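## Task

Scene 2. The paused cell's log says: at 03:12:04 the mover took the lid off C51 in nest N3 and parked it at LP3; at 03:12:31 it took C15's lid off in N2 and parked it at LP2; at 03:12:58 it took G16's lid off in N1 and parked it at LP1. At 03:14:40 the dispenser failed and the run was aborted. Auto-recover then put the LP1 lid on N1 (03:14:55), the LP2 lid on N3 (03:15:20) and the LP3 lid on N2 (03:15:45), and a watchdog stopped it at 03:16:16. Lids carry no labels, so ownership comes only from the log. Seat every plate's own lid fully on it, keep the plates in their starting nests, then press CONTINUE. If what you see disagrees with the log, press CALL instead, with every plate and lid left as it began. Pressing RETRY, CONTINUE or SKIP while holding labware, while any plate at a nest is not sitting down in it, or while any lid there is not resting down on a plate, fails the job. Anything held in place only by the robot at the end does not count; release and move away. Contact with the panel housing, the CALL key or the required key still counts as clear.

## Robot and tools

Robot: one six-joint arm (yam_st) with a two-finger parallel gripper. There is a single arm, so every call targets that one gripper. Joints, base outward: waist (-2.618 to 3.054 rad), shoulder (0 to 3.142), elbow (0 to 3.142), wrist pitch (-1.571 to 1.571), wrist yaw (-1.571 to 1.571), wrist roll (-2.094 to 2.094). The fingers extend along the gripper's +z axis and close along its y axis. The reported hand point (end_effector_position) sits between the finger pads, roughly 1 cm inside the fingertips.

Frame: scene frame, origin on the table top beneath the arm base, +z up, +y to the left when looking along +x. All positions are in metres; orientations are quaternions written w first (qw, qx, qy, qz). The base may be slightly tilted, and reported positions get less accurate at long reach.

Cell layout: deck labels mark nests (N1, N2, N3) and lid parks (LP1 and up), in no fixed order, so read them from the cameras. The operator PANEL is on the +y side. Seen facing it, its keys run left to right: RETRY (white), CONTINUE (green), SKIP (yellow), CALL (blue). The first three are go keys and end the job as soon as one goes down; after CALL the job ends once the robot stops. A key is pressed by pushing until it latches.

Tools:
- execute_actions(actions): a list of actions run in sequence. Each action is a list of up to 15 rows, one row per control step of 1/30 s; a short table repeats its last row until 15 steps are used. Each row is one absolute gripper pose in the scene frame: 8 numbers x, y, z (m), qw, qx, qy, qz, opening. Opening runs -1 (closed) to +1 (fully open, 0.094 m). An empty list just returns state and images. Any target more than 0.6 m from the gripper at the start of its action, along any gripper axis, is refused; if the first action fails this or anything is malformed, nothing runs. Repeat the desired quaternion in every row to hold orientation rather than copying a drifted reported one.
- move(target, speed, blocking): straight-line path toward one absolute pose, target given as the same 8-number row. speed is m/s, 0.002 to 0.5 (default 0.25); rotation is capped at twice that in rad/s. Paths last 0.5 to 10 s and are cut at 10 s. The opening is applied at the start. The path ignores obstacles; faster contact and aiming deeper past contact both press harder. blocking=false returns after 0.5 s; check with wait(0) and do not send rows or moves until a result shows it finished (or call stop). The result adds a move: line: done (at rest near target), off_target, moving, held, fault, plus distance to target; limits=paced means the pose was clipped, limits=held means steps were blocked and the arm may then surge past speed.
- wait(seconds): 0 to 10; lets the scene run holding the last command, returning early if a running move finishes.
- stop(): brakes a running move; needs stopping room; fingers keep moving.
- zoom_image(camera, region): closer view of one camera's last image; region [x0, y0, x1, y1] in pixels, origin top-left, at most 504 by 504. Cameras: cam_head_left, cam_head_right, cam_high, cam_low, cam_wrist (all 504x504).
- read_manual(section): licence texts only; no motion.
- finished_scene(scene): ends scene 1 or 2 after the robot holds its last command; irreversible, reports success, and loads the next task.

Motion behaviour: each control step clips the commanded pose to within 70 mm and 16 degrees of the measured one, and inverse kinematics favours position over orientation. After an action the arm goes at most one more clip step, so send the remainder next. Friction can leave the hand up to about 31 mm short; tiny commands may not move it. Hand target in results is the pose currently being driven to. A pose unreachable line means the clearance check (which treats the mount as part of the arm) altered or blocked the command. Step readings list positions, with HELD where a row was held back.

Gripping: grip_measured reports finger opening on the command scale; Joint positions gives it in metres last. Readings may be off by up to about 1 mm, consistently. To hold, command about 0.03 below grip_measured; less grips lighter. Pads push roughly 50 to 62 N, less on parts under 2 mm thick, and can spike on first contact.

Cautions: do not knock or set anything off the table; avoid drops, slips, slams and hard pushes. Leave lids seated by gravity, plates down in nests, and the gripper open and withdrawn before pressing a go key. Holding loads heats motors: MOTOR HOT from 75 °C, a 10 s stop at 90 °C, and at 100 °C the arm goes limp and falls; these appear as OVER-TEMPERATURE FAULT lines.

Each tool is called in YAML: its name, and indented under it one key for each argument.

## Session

execute_actions:
  actions: []

Scene clock: 0.00 s.
end_effector_position=(+0.2432, +0.1455, +0.3229) grip_measured=+1.000 end_effector_quat_wxyz=(+0.061, +0.713, +0.698, -0.024)
Joint positions: [-0.176  1.148  1.041 -1.332 -0.706  1.384  0.094]
Joint velocities: [ 0.007 -0.007 -0.027  0.022  0.037 -0.007  0.   ]
Hand target: +0.243, +0.145, +0.323; +0.061, +0.713, +0.698, -0.024
camera_calibration (this result's frames):
cam_wrist: T_world_to_cam=[[-0.98399, -0.164899, -0.067618, 0.291556], [-0.177891, 0.931915, 0.316053, -0.144094], [0.0108974, 0.323021, -0.946329, 0.378474], [0, 0, 0, 1]] pos_world=[0.257131, 0.0601052, 0.423416]

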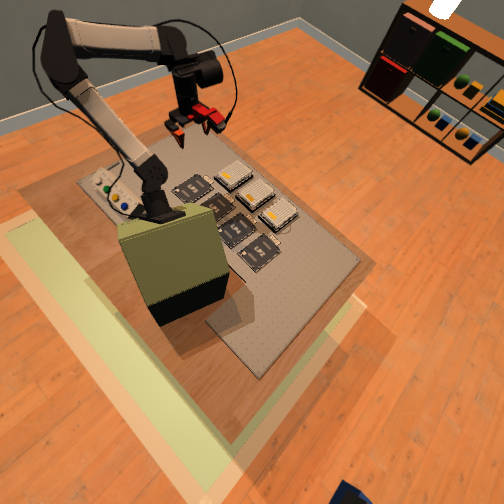

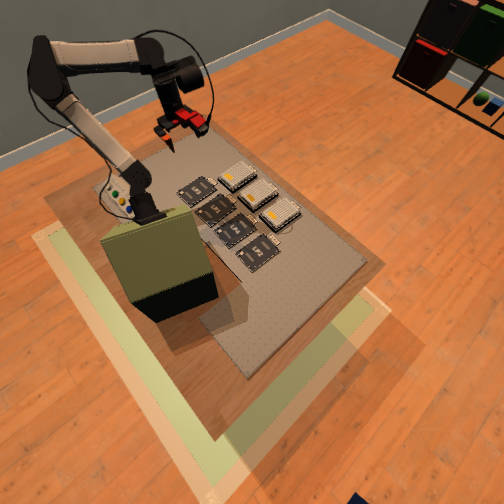

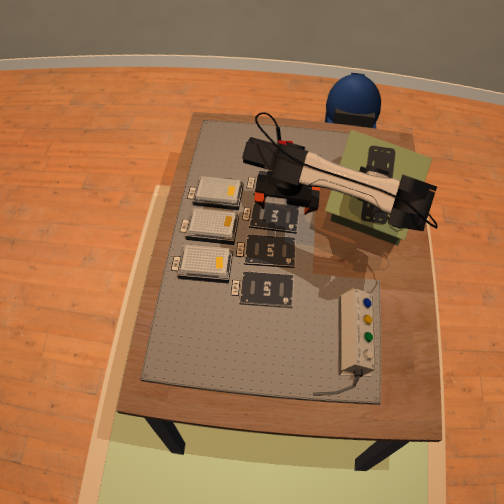

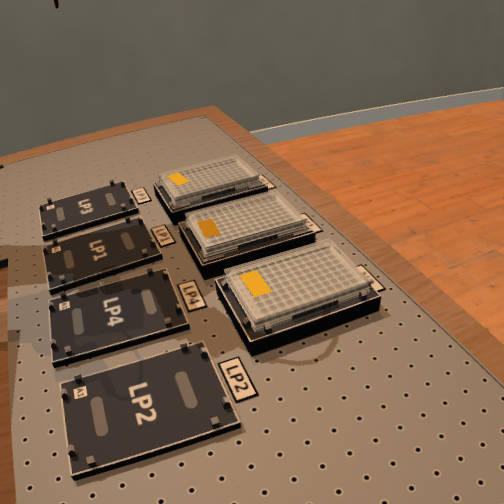

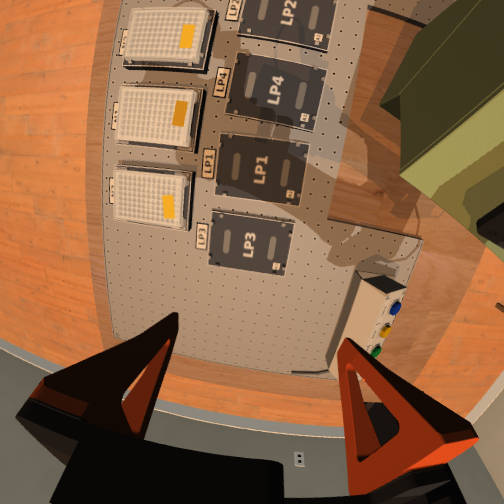

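zoom_image:
  camera: "cam_low"
  region: [140, 140, 400, 360]

zoom_image:
  camera: "cam_high"
  region: [160, 160, 310, 310]

zoom_image:
  camera: "cam_wrist"
  region: [90, 0, 250, 250]

Region (140, 140, 400, 360) of cam_low's 504x504 image, scaled by 1.938, with more detail than that image has; it fills the top 426 rows of this view, and the rest is white.

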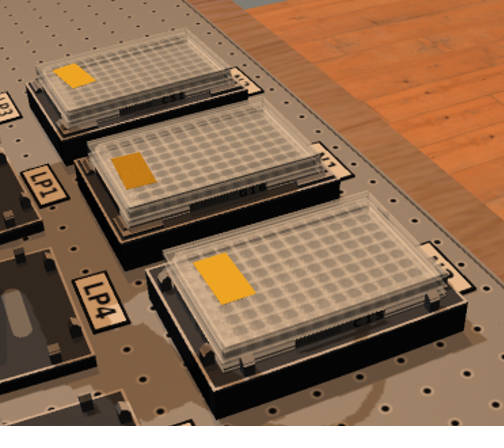

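Region (160, 160, 310, 310) of cam_high's 504x504 image, scaled by 3.360, with more detail than that image has.

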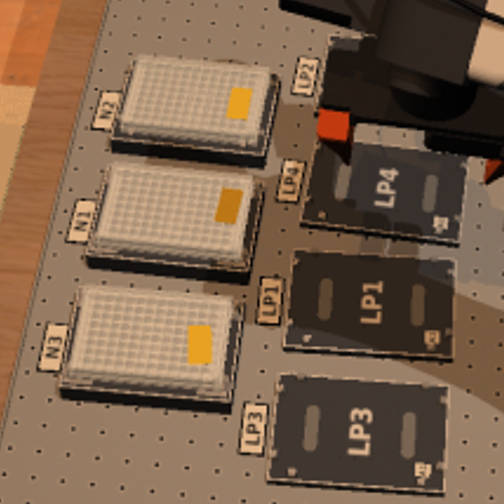

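Region (90, 0, 250, 250) of cam_wrist's 504x504 image, scaled by 2.016, with more detail than that image has; it fills the left 323 columns of this view, and the rest is white.

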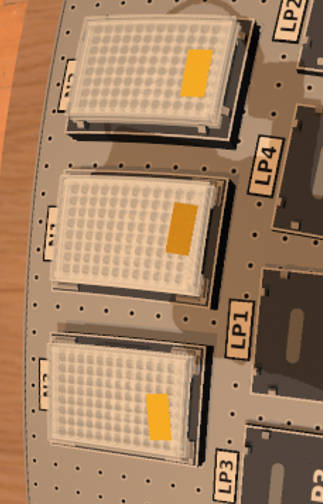

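zoom_image:
  camera: "cam_low"
  region: [270, 270, 390, 340]

zoom_image:
  camera: "cam_low"
  region: [180, 170, 320, 260]

Region (270, 270, 390, 340) of cam_low's 504x504 image, scaled by 4.200, with more detail than that image has; it fills the top 294 rows of this view, and the rest is white.

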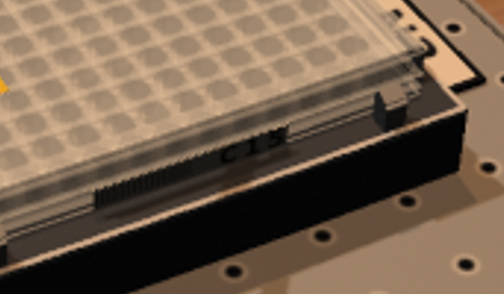

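Region (180, 170, 320, 260) of cam_low's 504x504 image, scaled by 3.600, with more detail than that image has; it fills the top 324 rows of this view, and the rest is white.

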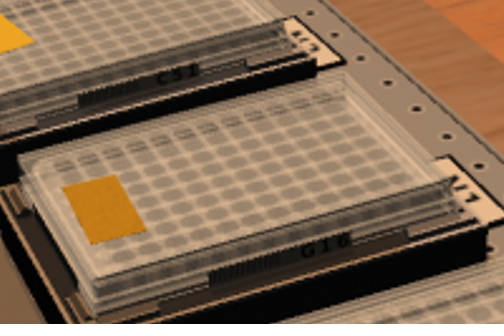

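move:
  target: [0.455,0.131,0.12,0,0,1,0,1]
  speed: 0.3

Scene clock: 5.70 s.
end_effector_position=(+0.4561, +0.1241, +0.1243) grip_measured=+1.000 end_effector_quat_wxyz=(+0.010, +0.005, +1.000, -0.005)
Joint positions: [ 0.205  2.106  1.572 -0.625 -0.715  0.263  0.094]
Joint velocities: [-0.007 -0.017  0.012  0.007  0.066  0.007  0.   ]
Hand target: +0.456, +0.129, +0.119; +0.001, -0.000, +1.000, -0.001
Off the commanded pose: 0.008 m, 1 deg.
move: done
camera_calibration (this result's frames):
cam_wrist: T_world_to_cam=[[0.169881, -0.985201, -0.022801, 0.0541092], [-0.892979, -0.163682, 0.419282, 0.425742], [-0.416809, -0.0508672, -0.90757, 0.431773], [0, 0, 0, 1]] pos_world=[0.550954, 0.144958, 0.214592]

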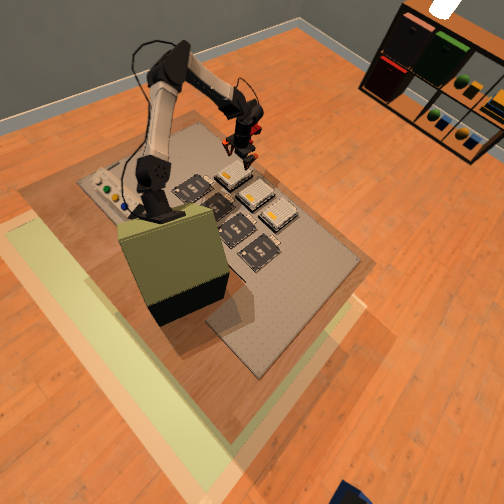

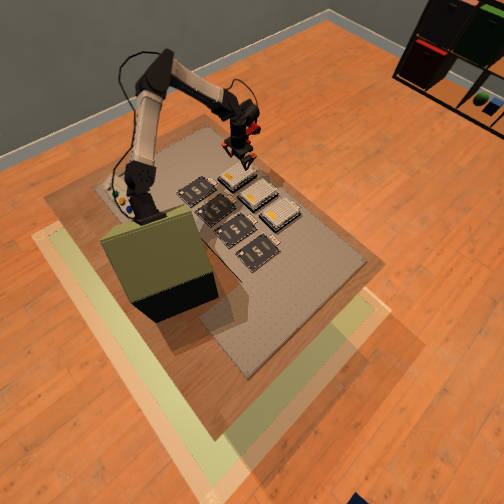

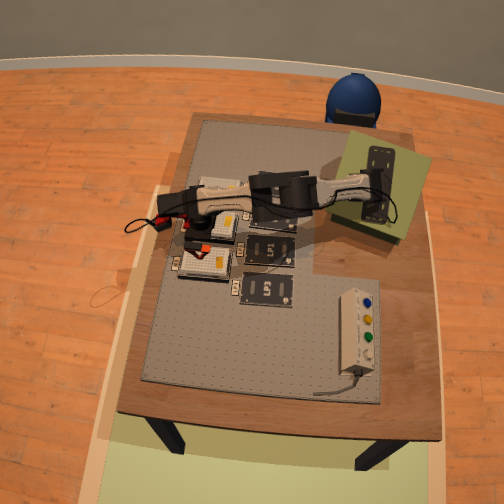

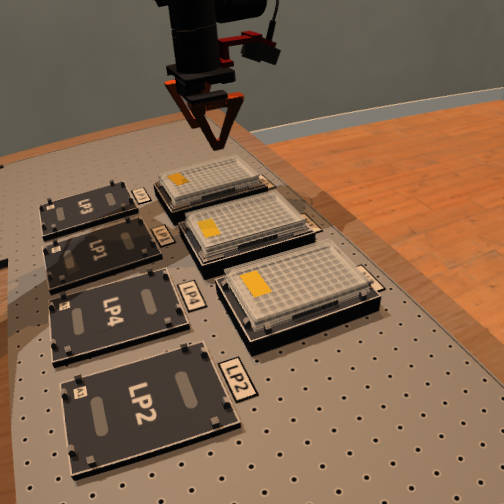

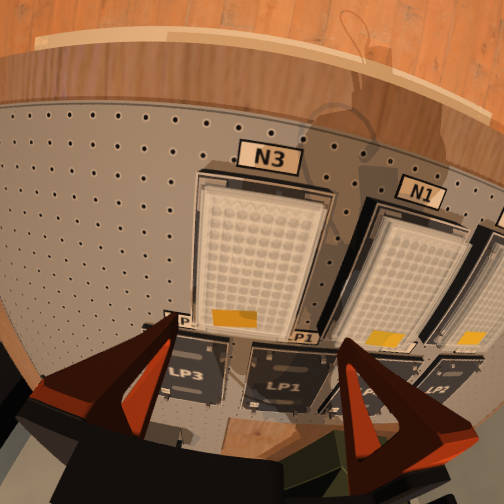

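zoom_image:
  camera: "cam_wrist"
  region: [150, 130, 390, 370]

Region (150, 130, 390, 370) of cam_wrist's 504x504 image, scaled by 2.100, with more detail than that image has.

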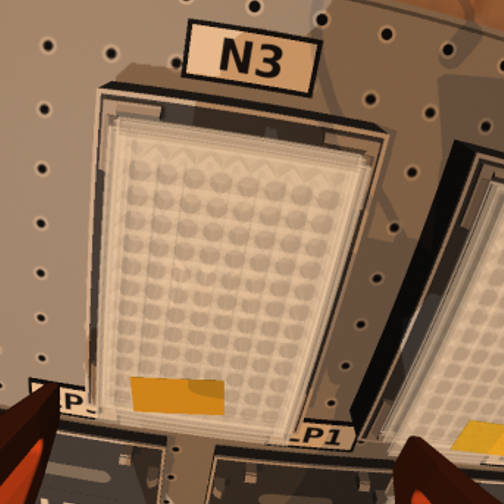

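execute_actions:
  actions:
    - [[0.455,0.136,0.115,0,0,1,0,1],[0.455,0.140,0.110,0,0,1,0,1],[0.455,0.140,0.105,0,0,1,0,1],[0.455,0.138,0.100,0,0,1,0,1],[0.455,0.136,0.095,0,0,1,0,1],[0.455,0.134,0.090,0,0,1,0,1],[0.455,0.134,0.086,0,0,1,0,1],[0.455,0.134,0.084,0,0,1,0,1]]

Scene clock: 7.30 s.
end_effector_position=(+0.4455, +0.1304, +0.0859) grip_measured=+1.000 end_effector_quat_wxyz=(-0.013, +0.008, +1.000, -0.001)
Joint positions: [ 0.273  2.169  1.572 -0.562 -0.708  0.317  0.094]
Joint velocities: [-0.002 -0.007  0.007  0.095  0.066  0.037  0.   ]
Hand target: +0.455, +0.134, +0.084; +0.000, -0.000, +1.000, +0.000
Off the commanded pose: 0.010 m, 2 deg.
Step readings (end_effector_position):
0: (+0.4560, +0.1241, +0.1243)
1: (+0.4558, +0.1245, +0.1240)
2: (+0.4551, +0.1256, +0.1230)
4: (+0.4529, +0.1303, +0.1184)
8: (+0.4492, +0.1366, +0.1004)
15: end_effector_position above
camera_calibration (this result's frames):
cam_wrist: T_world_to_cam=[[0.162062, -0.98605, -0.0379589, 0.0660628], [-0.87473, -0.161357, 0.456959, 0.421787], [-0.456709, -0.040852, -0.888677, 0.407688], [0, 0, 0, 1]] pos_world=[0.544438, 0.149855, 0.172071]

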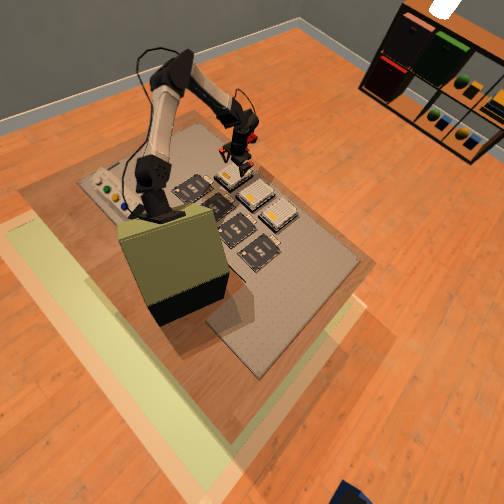

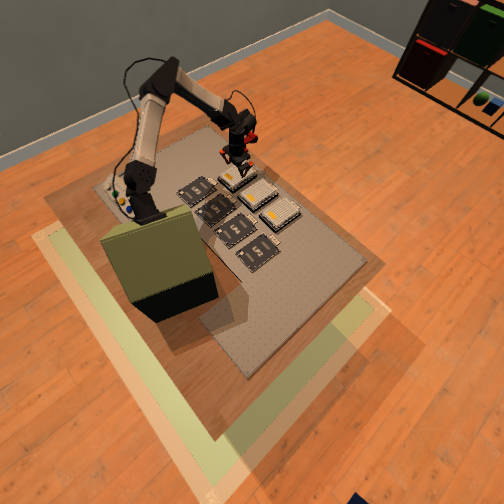

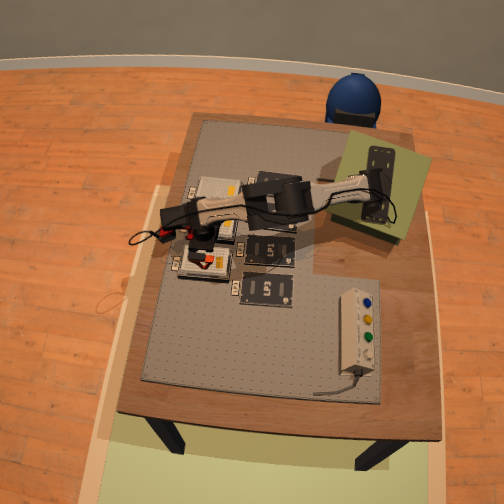

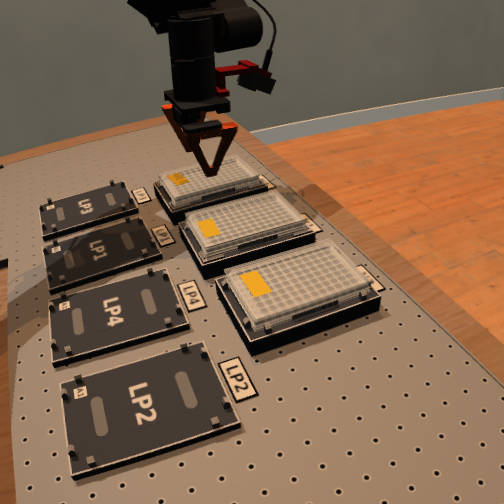

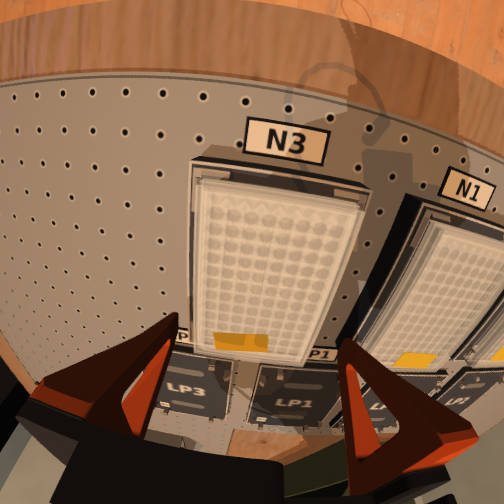

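execute_actions:
  actions:
    - [[0.462,0.134,0.084,0,0,1,0,1],[0.470,0.134,0.083,0,0,1,0,1],[0.472,0.134,0.082,0,0,1,0,1],[0.472,0.134,0.081,0,0,1,0,1],[0.465,0.134,0.080,0,0,1,0,1],[0.458,0.134,0.079,0,0,1,0,1],[0.456,0.134,0.078,0,0,1,0,1]]

Scene clock: 8.30 s.
end_effector_position=(+0.4613, +0.1308, +0.0812) grip_measured=+1.000 end_effector_quat_wxyz=(+0.001, +0.003, +1.000, +0.001)
Joint positions: [ 0.273  2.207  1.627 -0.542 -0.704  0.33   0.094]
Joint velocities: [-0.002  0.002  0.022  0.081 -0.007  0.007  0.   ]
Hand target: +0.456, +0.134, +0.078; -0.001, +0.000, +1.000, -0.000
Off the commanded pose: 0.007 m, 0 deg.
Step readings (end_effector_position):
0: (+0.4477, +0.1309, +0.0858)
1: (+0.4485, +0.1312, +0.0858)
2: (+0.4515, +0.1320, +0.0856)
4: (+0.4622, +0.1345, +0.0845)
8: (+0.4653, +0.1344, +0.0833)
15: end_effector_position above
camera_calibration (this result's frames):
cam_wrist: T_world_to_cam=[[0.173293, -0.98413, -0.0381704, 0.0583403], [-0.884951, -0.172605, 0.432515, 0.445894], [-0.432239, -0.041173, -0.900819, 0.400509], [0, 0, 0, 1]] pos_world=[0.5576, 0.150868, 0.170157]

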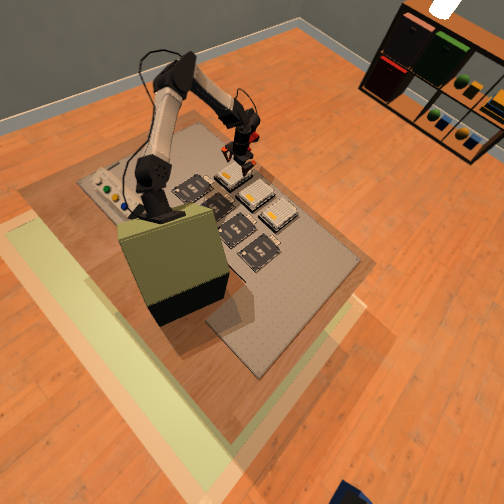

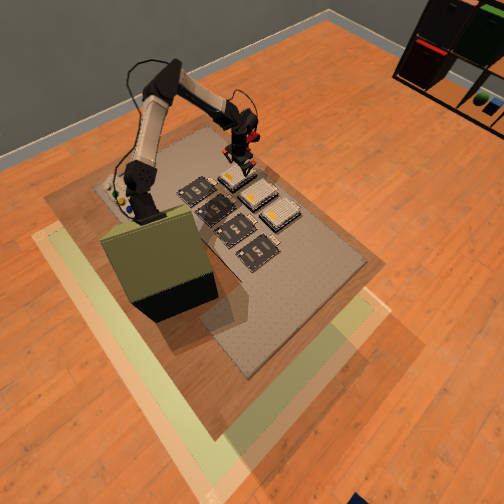

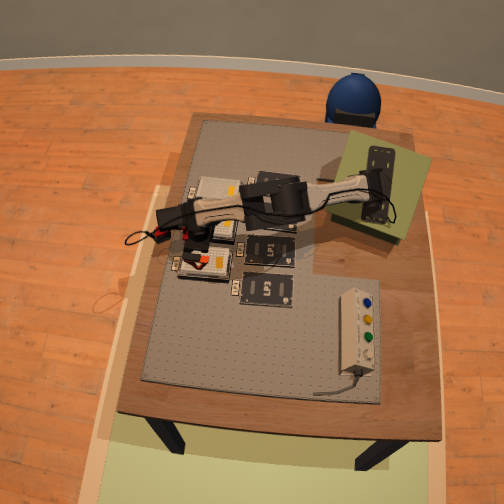

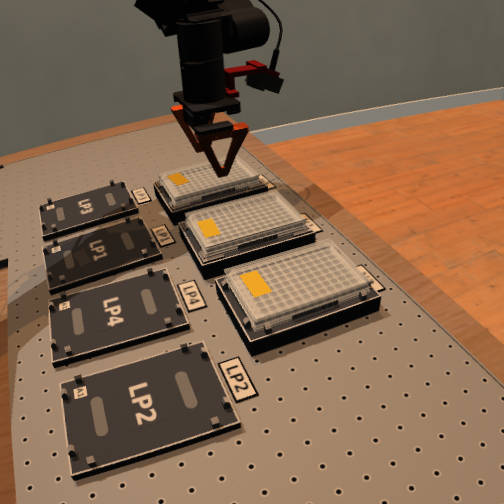

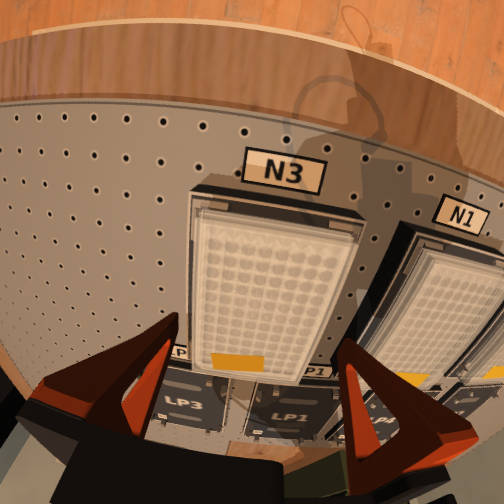

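zoom_image:
  camera: "cam_wrist"
  region: [160, 170, 400, 410]

Region (160, 170, 400, 410) of cam_wrist's 504x504 image, scaled by 2.100, with more detail than that image has.

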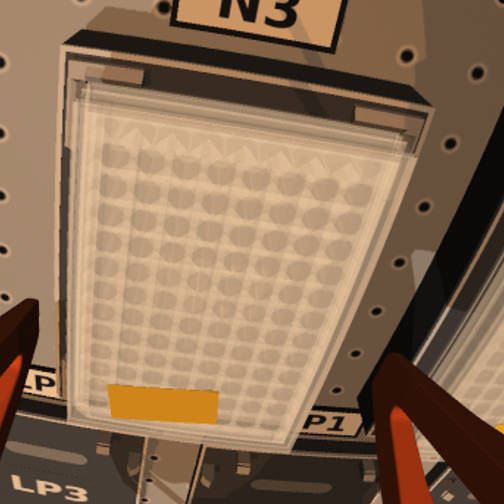

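execute_actions:
  actions:
    - [[0.458,0.140,0.080,0,0,1,0,1],[0.458,0.144,0.079,0,0,1,0,1],[0.458,0.144,0.078,0,0,1,0,1],[0.457,0.142,0.076,0,0,1,0,1],[0.457,0.138,0.074,0,0,1,0,1],[0.456,0.136,0.072,0,0,1,0,1]]

Scene clock: 9.83 s.
end_effector_position=(+0.4616, +0.1365, +0.0770) grip_measured=+1.000 end_effector_quat_wxyz=(+0.003, -0.000, +1.000, +0.003)
Joint positions: [ 0.288  2.207  1.627 -0.525 -0.698  0.344  0.094]
Joint velocities: [ 0.012 -0.002 -0.007 -0.022 -0.066  0.051  0.   ]
Hand target: +0.456, +0.136, +0.072; -0.000, -0.000, +1.000, -0.000
Off the commanded pose: 0.007 m, 0 deg.
Step readings (end_effector_position):
0: (+0.4620, +0.1310, +0.0813)
1: (+0.4620, +0.1310, +0.0813)
2: (+0.4618, +0.1312, +0.0809)
4: (+0.4609, +0.1326, +0.0795)
8: (+0.4602, +0.1361, +0.0771)
15: end_effector_position above
camera_calibration (this result's frames):
cam_wrist: T_world_to_cam=[[0.18036, -0.982783, -0.0400945, 0.0604551], [-0.885503, -0.179983, 0.428359, 0.450559], [-0.4282, -0.0417549, -0.902719, 0.395382], [0, 0, 0, 1]] pos_world=[0.55737, 0.157016, 0.166342]

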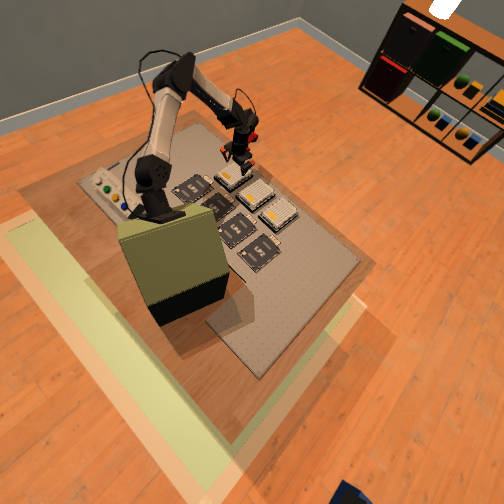

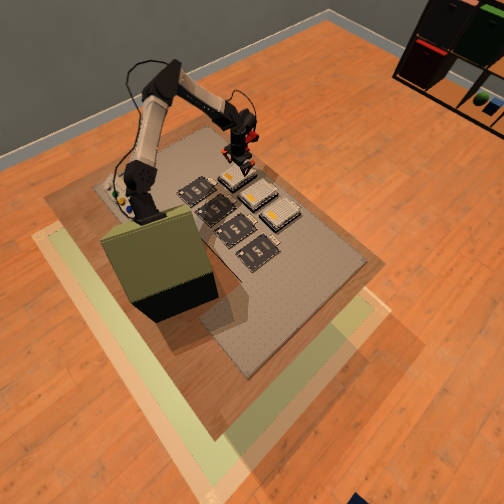

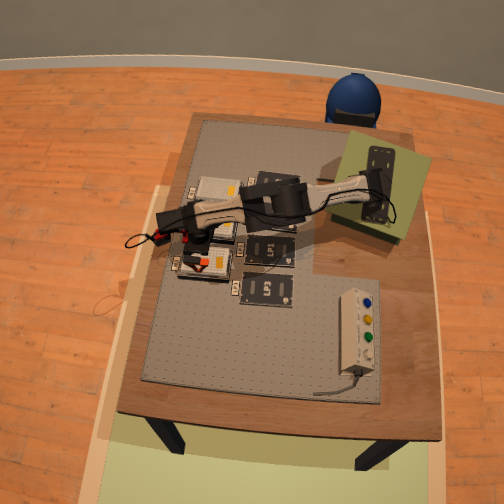

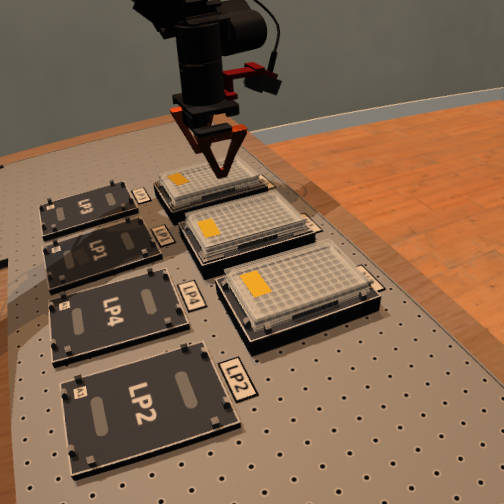

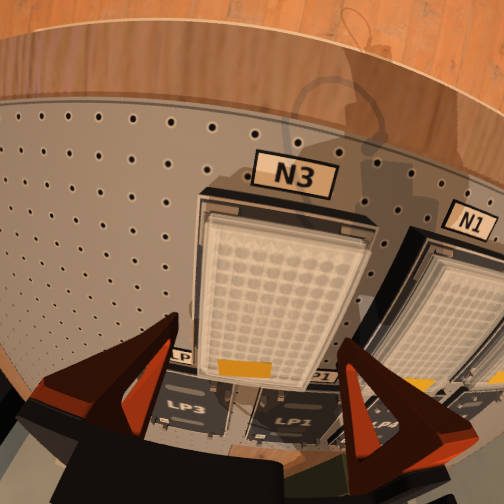

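execute_actions:
  actions:
    - [[0.456,0.138,0.068,0,0,1,0,1],[0.456,0.140,0.062,0,0,1,0,1],[0.456,0.141,0.057,0,0,1,0,1],[0.456,0.141,0.054,0,0,1,0,1],[0.456,0.141,0.054,0,0,1,0,1],[0.456,0.140,0.056,0,0,1,0,1],[0.456,0.138,0.059,0,0,1,0,1],[0.456,0.136,0.061,0,0,1,0,1]]

Scene clock: 11.00 s.
end_effector_position=(+0.4615, +0.1477, +0.0688) grip_measured=+1.000 end_effector_quat_wxyz=(+0.006, -0.009, +1.000, +0.005)
Joint positions: [ 0.317  2.207  1.627 -0.492 -0.688  0.368  0.094]
Joint velocities: [-0.012  0.007 -0.002 -0.022  0.051  0.007  0.   ]
Hand target: +0.456, +0.136, +0.061; -0.000, -0.000, +1.000, +0.000
Off the commanded pose: 0.015 m, 1 deg.
Step readings (end_effector_position):
0: (+0.4619, +0.1366, +0.0770)
1: (+0.4620, +0.1367, +0.0769)
2: (+0.4624, +0.1372, +0.0764)
4: (+0.4630, +0.1400, +0.0742)
8: (+0.4613, +0.1475, +0.0689)
15: end_effector_position above
camera_calibration (this result's frames):
cam_wrist: T_world_to_cam=[[0.197165, -0.979377, -0.0441143, 0.0632001], [-0.885351, -0.1972, 0.421028, 0.459029], [-0.421045, -0.0439553, -0.905974, 0.385645], [0, 0, 0, 1]] pos_world=[0.556315, 0.169369, 0.158908]

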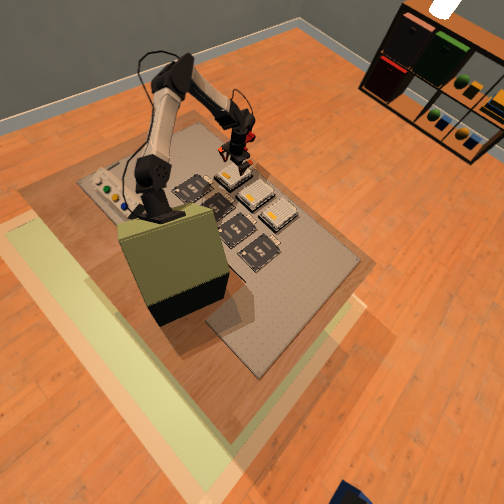

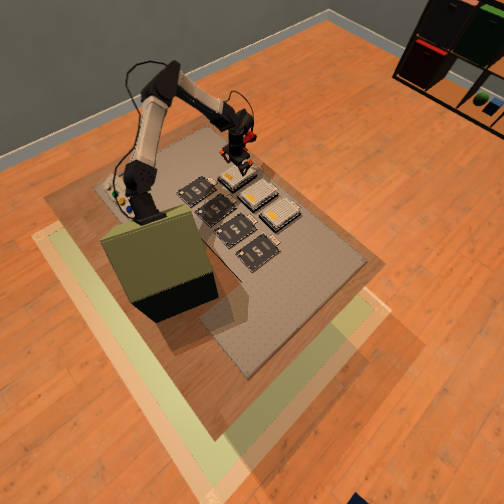

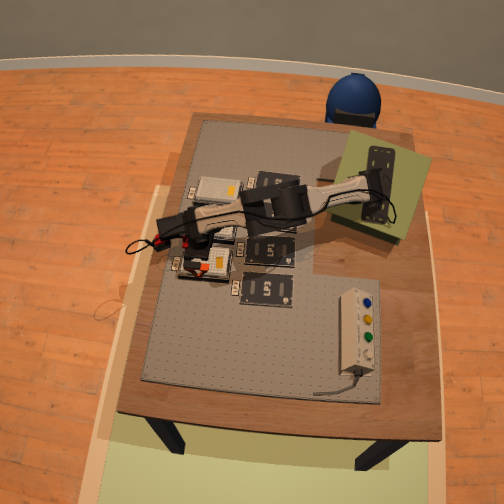

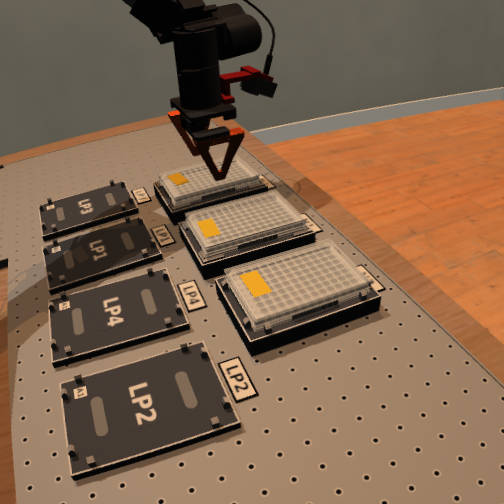

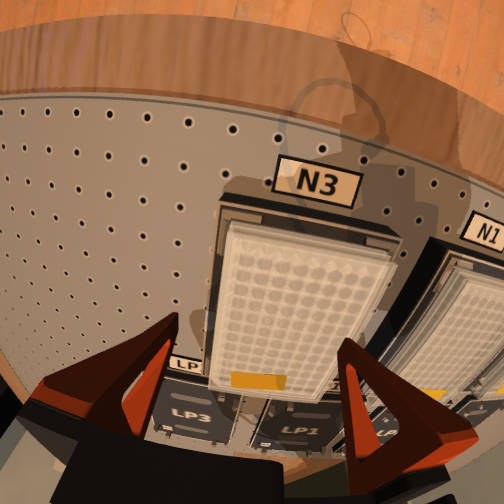

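execute_actions:
  actions:
    - [[0.460,0.144,0.076,0,0,1,0,1],[0.460,0.140,0.084,0,0,1,0,1],[0.461,0.138,0.092,0,0,1,0,1],[0.462,0.138,0.100,0,0,1,0,1],[0.463,0.138,0.106,0,0,1,0,1],[0.464,0.138,0.108,0,0,1,0,1],[0.464,0.138,0.108,0,0,1,0,1],[0.464,0.138,0.108,0,0,1,0,1],[0.464,0.138,0.108,0,0,1,0,1],[0.464,0.138,0.108,0,0,1,0,1]]

Scene clock: 12.97 s.
end_effector_position=(+0.4593, +0.1280, +0.1010) grip_measured=+1.000 end_effector_quat_wxyz=(-0.002, +0.010, +1.000, -0.006)
Joint positions: [ 0.244  2.171  1.627 -0.614 -0.704  0.301  0.094]
Joint velocities: [-0.002 -0.007 -0.002 -0.051  0.007  0.066  0.   ]
Hand target: +0.464, +0.138, +0.108; +0.000, +0.000, +1.000, +0.000
Off the commanded pose: 0.013 m, 1 deg.
Step readings (end_effector_position):
0: (+0.4615, +0.1477, +0.0688)
1: (+0.4611, +0.1475, +0.0687)
2: (+0.4601, +0.1467, +0.0692)
4: (+0.4583, +0.1432, +0.0731)
8: (+0.4607, +0.1325, +0.0921)
15: end_effector_position above
camera_calibration (this result's frames):
cam_wrist: T_world_to_cam=[[0.159872, -0.986815, -0.0252339, 0.0619245], [-0.884659, -0.15457, 0.43987, 0.431917], [-0.437971, -0.0479995, -0.897707, 0.420495], [0, 0, 0, 1]] pos_world=[0.556364, 0.148053, 0.189057]

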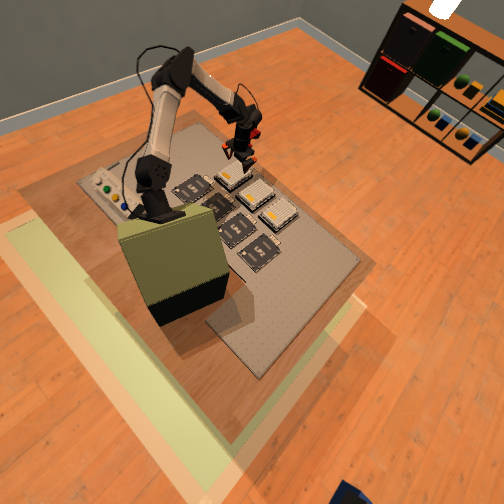

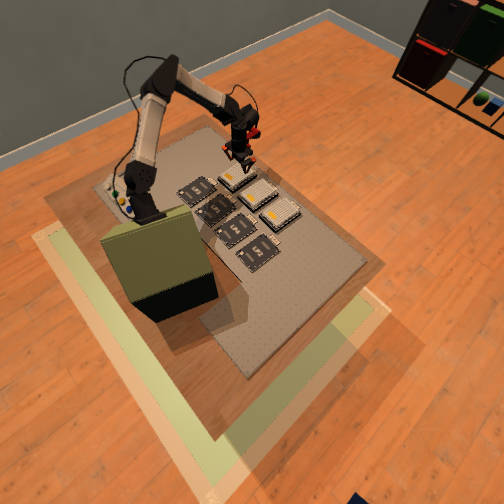

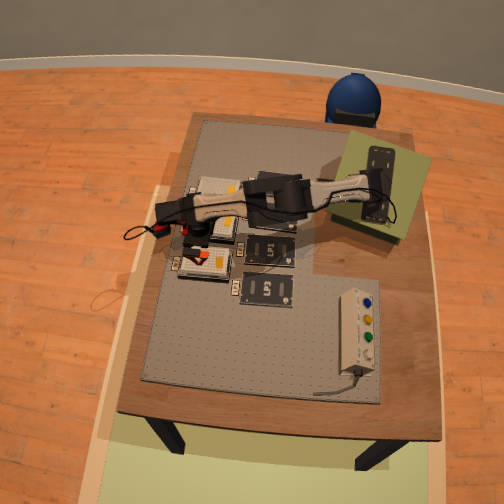

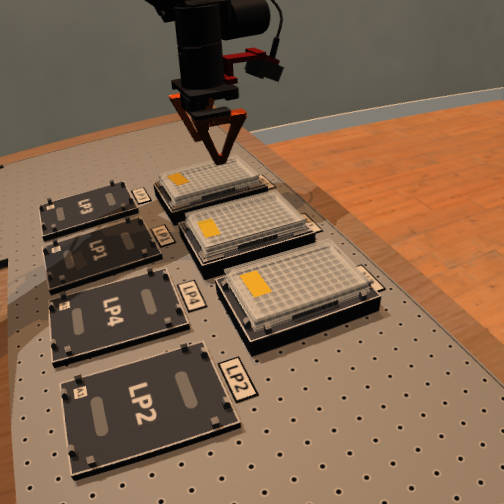

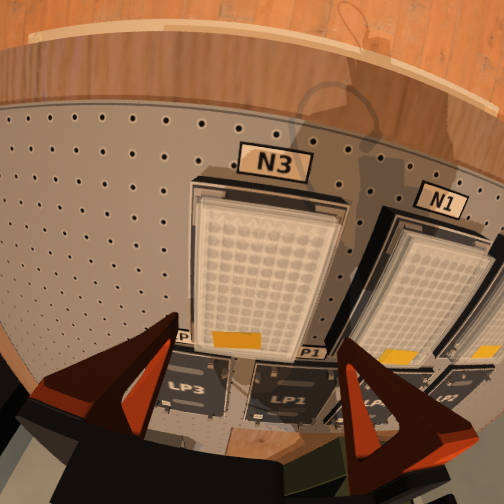

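execute_actions:
  actions:
    - [[0.464,0.132,0.096,0,0,1,0,1],[0.464,0.133,0.090,0,0,1,0,1],[0.464,0.134,0.085,0,0,1,0,1],[0.463,0.135,0.080,0,0,1,0,1],[0.463,0.136,0.076,0,0,1,0,1],[0.462,0.137,0.072,0,0,1,0,1],[0.462,0.137,0.069,0,0,1,0,1],[0.461,0.137,0.066,0,0,1,0,1],[0.460,0.137,0.064,0,0,1,0,1],[0.460,0.137,0.062,0,0,1,0,1],[0.459,0.137,0.060,0,0,1,0,1]]

Scene clock: 15.90 s.
end_effector_position=(+0.4549, +0.1386, +0.0661) grip_measured=+1.000 end_effector_quat_wxyz=(-0.008, +0.002, +1.000, +0.001)
Joint positions: [ 0.309  2.222  1.627 -0.521 -0.694  0.356  0.094]
Joint velocities: [-0.002 -0.012 -0.007  0.125  0.11   0.095  0.   ]
Hand target: +0.459, +0.137, +0.060; +0.000, -0.000, +1.000, -0.000
Off the commanded pose: 0.008 m, 1 deg.
Step readings (end_effector_position):
0: (+0.4570, +0.1278, +0.1010)
1: (+0.4570, +0.1278, +0.1010)
2: (+0.4577, +0.1280, +0.1010)
4: (+0.4594, +0.1289, +0.0987)
8: (+0.4582, +0.1337, +0.0841)
15: end_effector_position above
camera_calibration (this result's frames):
cam_wrist: T_world_to_cam=[[0.175671, -0.983566, -0.041677, 0.0656818], [-0.876597, -0.175551, 0.448061, 0.443729], [-0.448014, -0.0421773, -0.893031, 0.391199], [0, 0, 0, 1]] pos_world=[0.552696, 0.158999, 0.153272]

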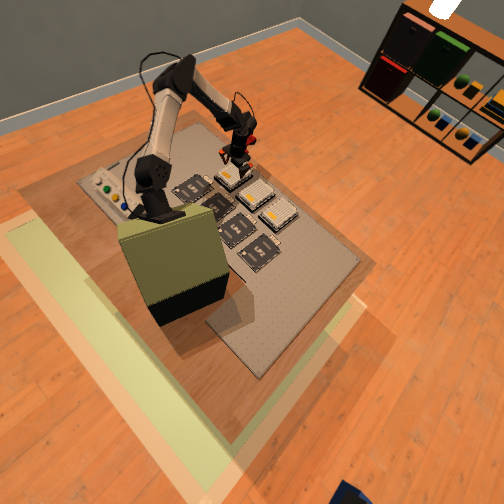

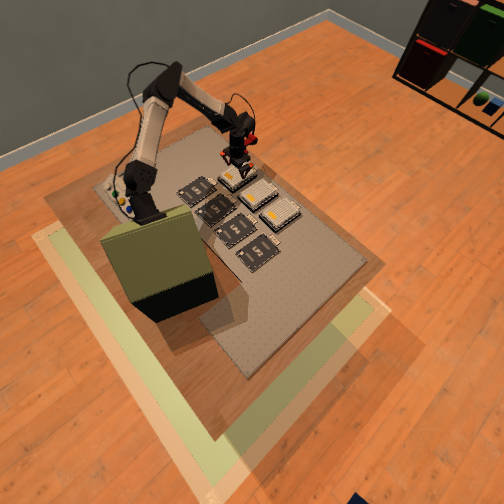

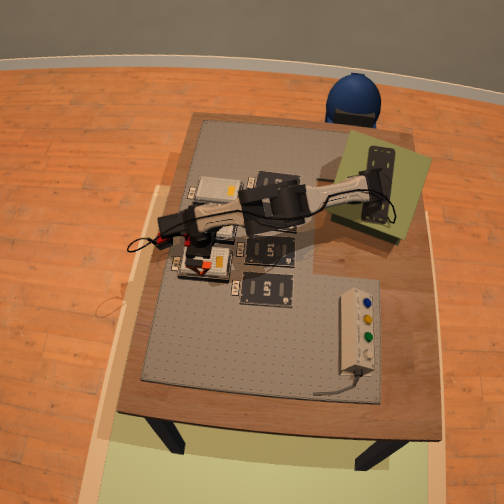

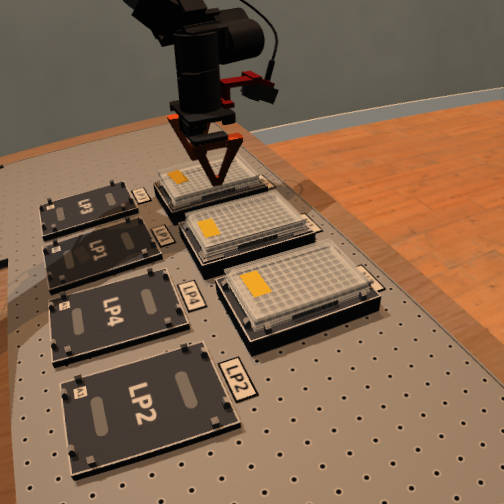

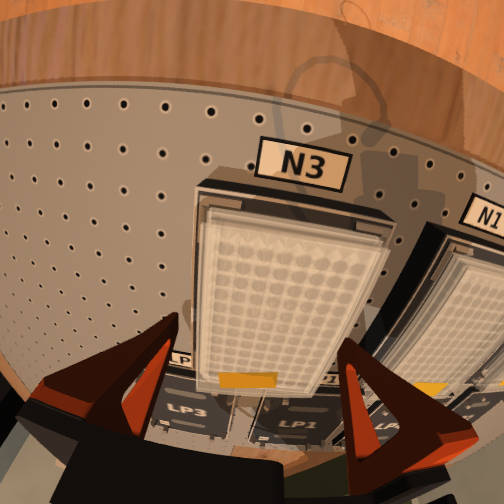

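execute_actions:
  actions:
    - [[0.456,0.133,0.058,0,0,1,0,1],[0.456,0.130,0.054,0,0,1,0,1],[0.456,0.129,0.052,0,0,1,0,1],[0.456,0.129,0.052,0,0,1,0,1],[0.456,0.131,0.055,0,0,1,0,1],[0.456,0.134,0.059,0,0,1,0,1]]

Scene clock: 16.83 s.
end_effector_position=(+0.4615, +0.1401, +0.0661) grip_measured=+1.000 end_effector_quat_wxyz=(+0.005, -0.004, +1.000, +0.003)
Joint positions: [ 0.309  2.222  1.627 -0.489 -0.688  0.365  0.094]
Joint velocities: [-0.002  0.007 -0.007 -0.007  0.081  0.081  0.   ]
Hand target: +0.456, +0.134, +0.059; -0.000, -0.000, +1.000, -0.000
Off the commanded pose: 0.011 m, 1 deg.
Step readings (end_effector_position):
0: (+0.4581, +0.1391, +0.0660)
1: (+0.4584, +0.1392, +0.0660)
2: (+0.4591, +0.1394, +0.0660)
4: (+0.4609, +0.1399, +0.0661)
8: (+0.4615, +0.1401, +0.0661)
15: end_effector_position above
camera_calibration (this result's frames):
cam_wrist: T_world_to_cam=[[0.187533, -0.981421, -0.0405473, 0.0601031], [-0.885707, -0.186803, 0.425004, 0.457086], [-0.424682, -0.0437892, -0.904283, 0.384408], [0, 0, 0, 1]] pos_world=[0.556824, 0.161204, 0.155788]

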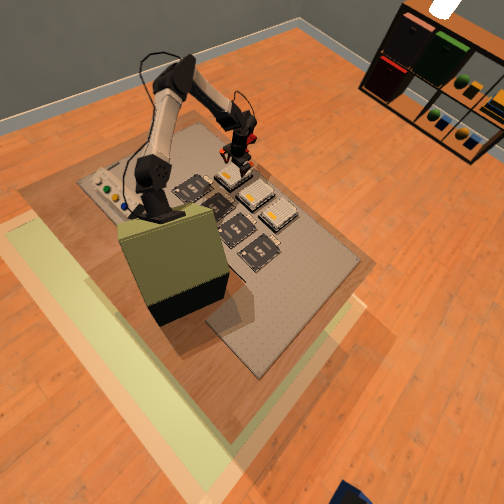

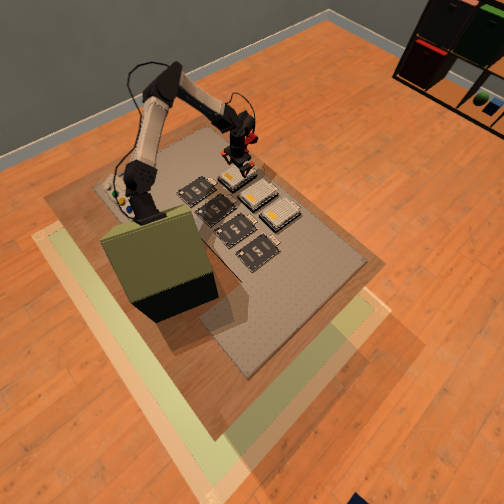

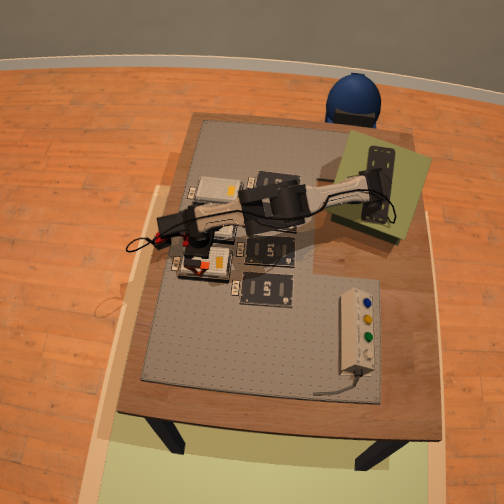

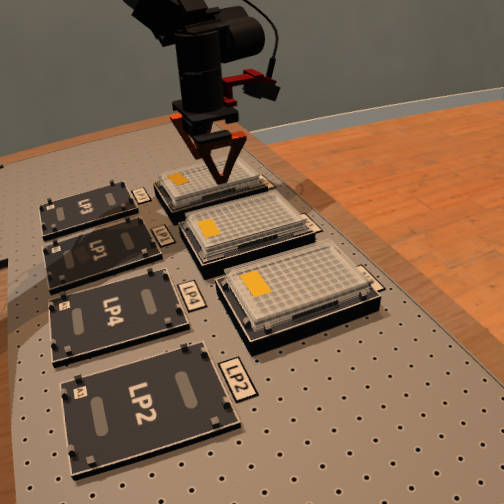

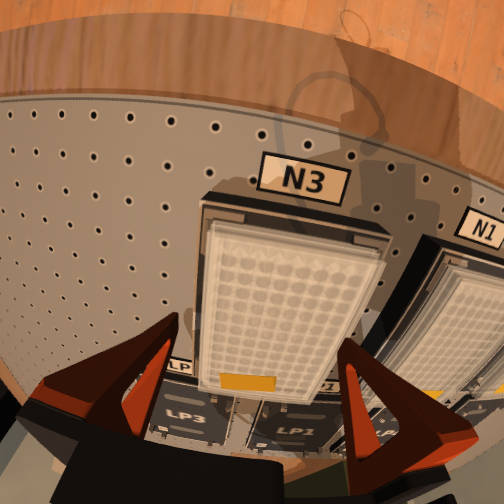

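execute_actions:
  actions:
    - [[0.456,0.134,0.060,0,0,1,-0.012,1],[0.456,0.130,0.054,0,0,1,-0.015,1],[0.456,0.126,0.048,0,0,1,-0.015,1],[0.456,0.124,0.045,0,0,1,-0.015,1],[0.456,0.124,0.045,0,0,1,-0.015,1],[0.456,0.124,0.045,0,0,1,-0.012,1],[0.456,0.128,0.051,0,0,1,-0.008,1],[0.456,0.134,0.059,0,0,1,-0.005,1]]

Scene clock: 18.30 s.
end_effector_position=(+0.4630, +0.1336, +0.0625) grip_measured=+1.000 end_effector_quat_wxyz=(+0.008, -0.003, +1.000, -0.007)
Joint positions: [ 0.309  2.233  1.627 -0.478 -0.667  0.367  0.094]
Joint velocities: [ 0.002  0.002 -0.022 -0.007 -0.022 -0.051  0.   ]
Hand target: +0.456, +0.134, +0.059; -0.000, +0.000, +1.000, -0.005
Off the commanded pose: 0.008 m, 1 deg.
Step readings (end_effector_position):
0: (+0.4615, +0.1401, +0.0661)
1: (+0.4617, +0.1396, +0.0661)
2: (+0.4620, +0.1389, +0.0661)
4: (+0.4625, +0.1368, +0.0646)
8: (+0.4629, +0.1338, +0.0625)
15: end_effector_position above
camera_calibration (this result's frames):
cam_wrist: T_world_to_cam=[[0.185421, -0.982458, -0.0199078, 0.0531688], [-0.889262, -0.176383, 0.422021, 0.459178], [-0.418129, -0.0605481, -0.906368, 0.380856], [0, 0, 0, 1]] pos_world=[0.557718, 0.156287, 0.152472]

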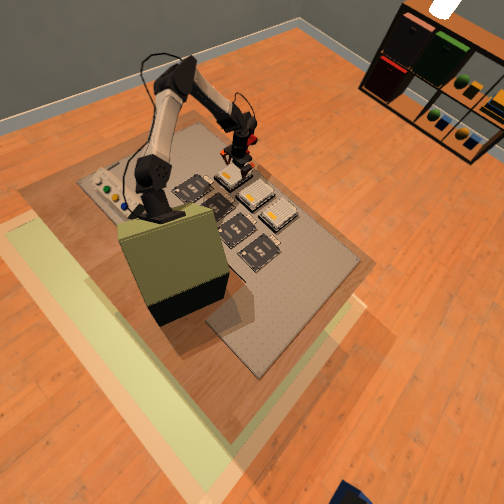

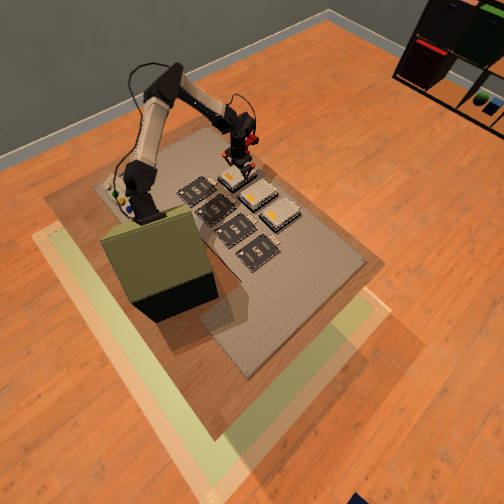

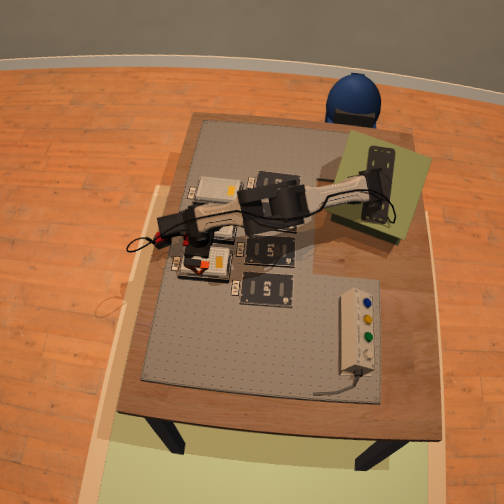

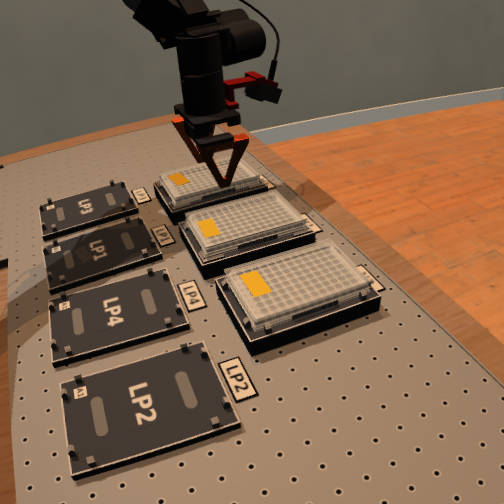

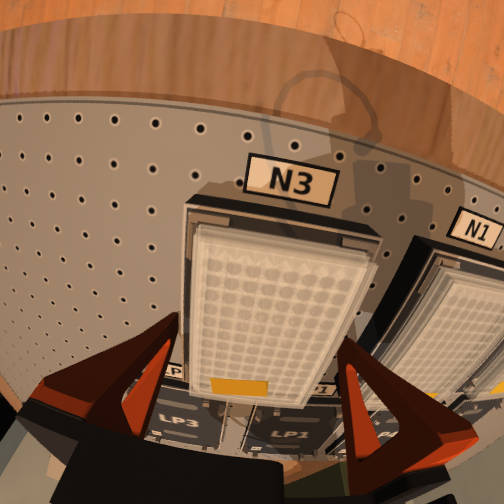

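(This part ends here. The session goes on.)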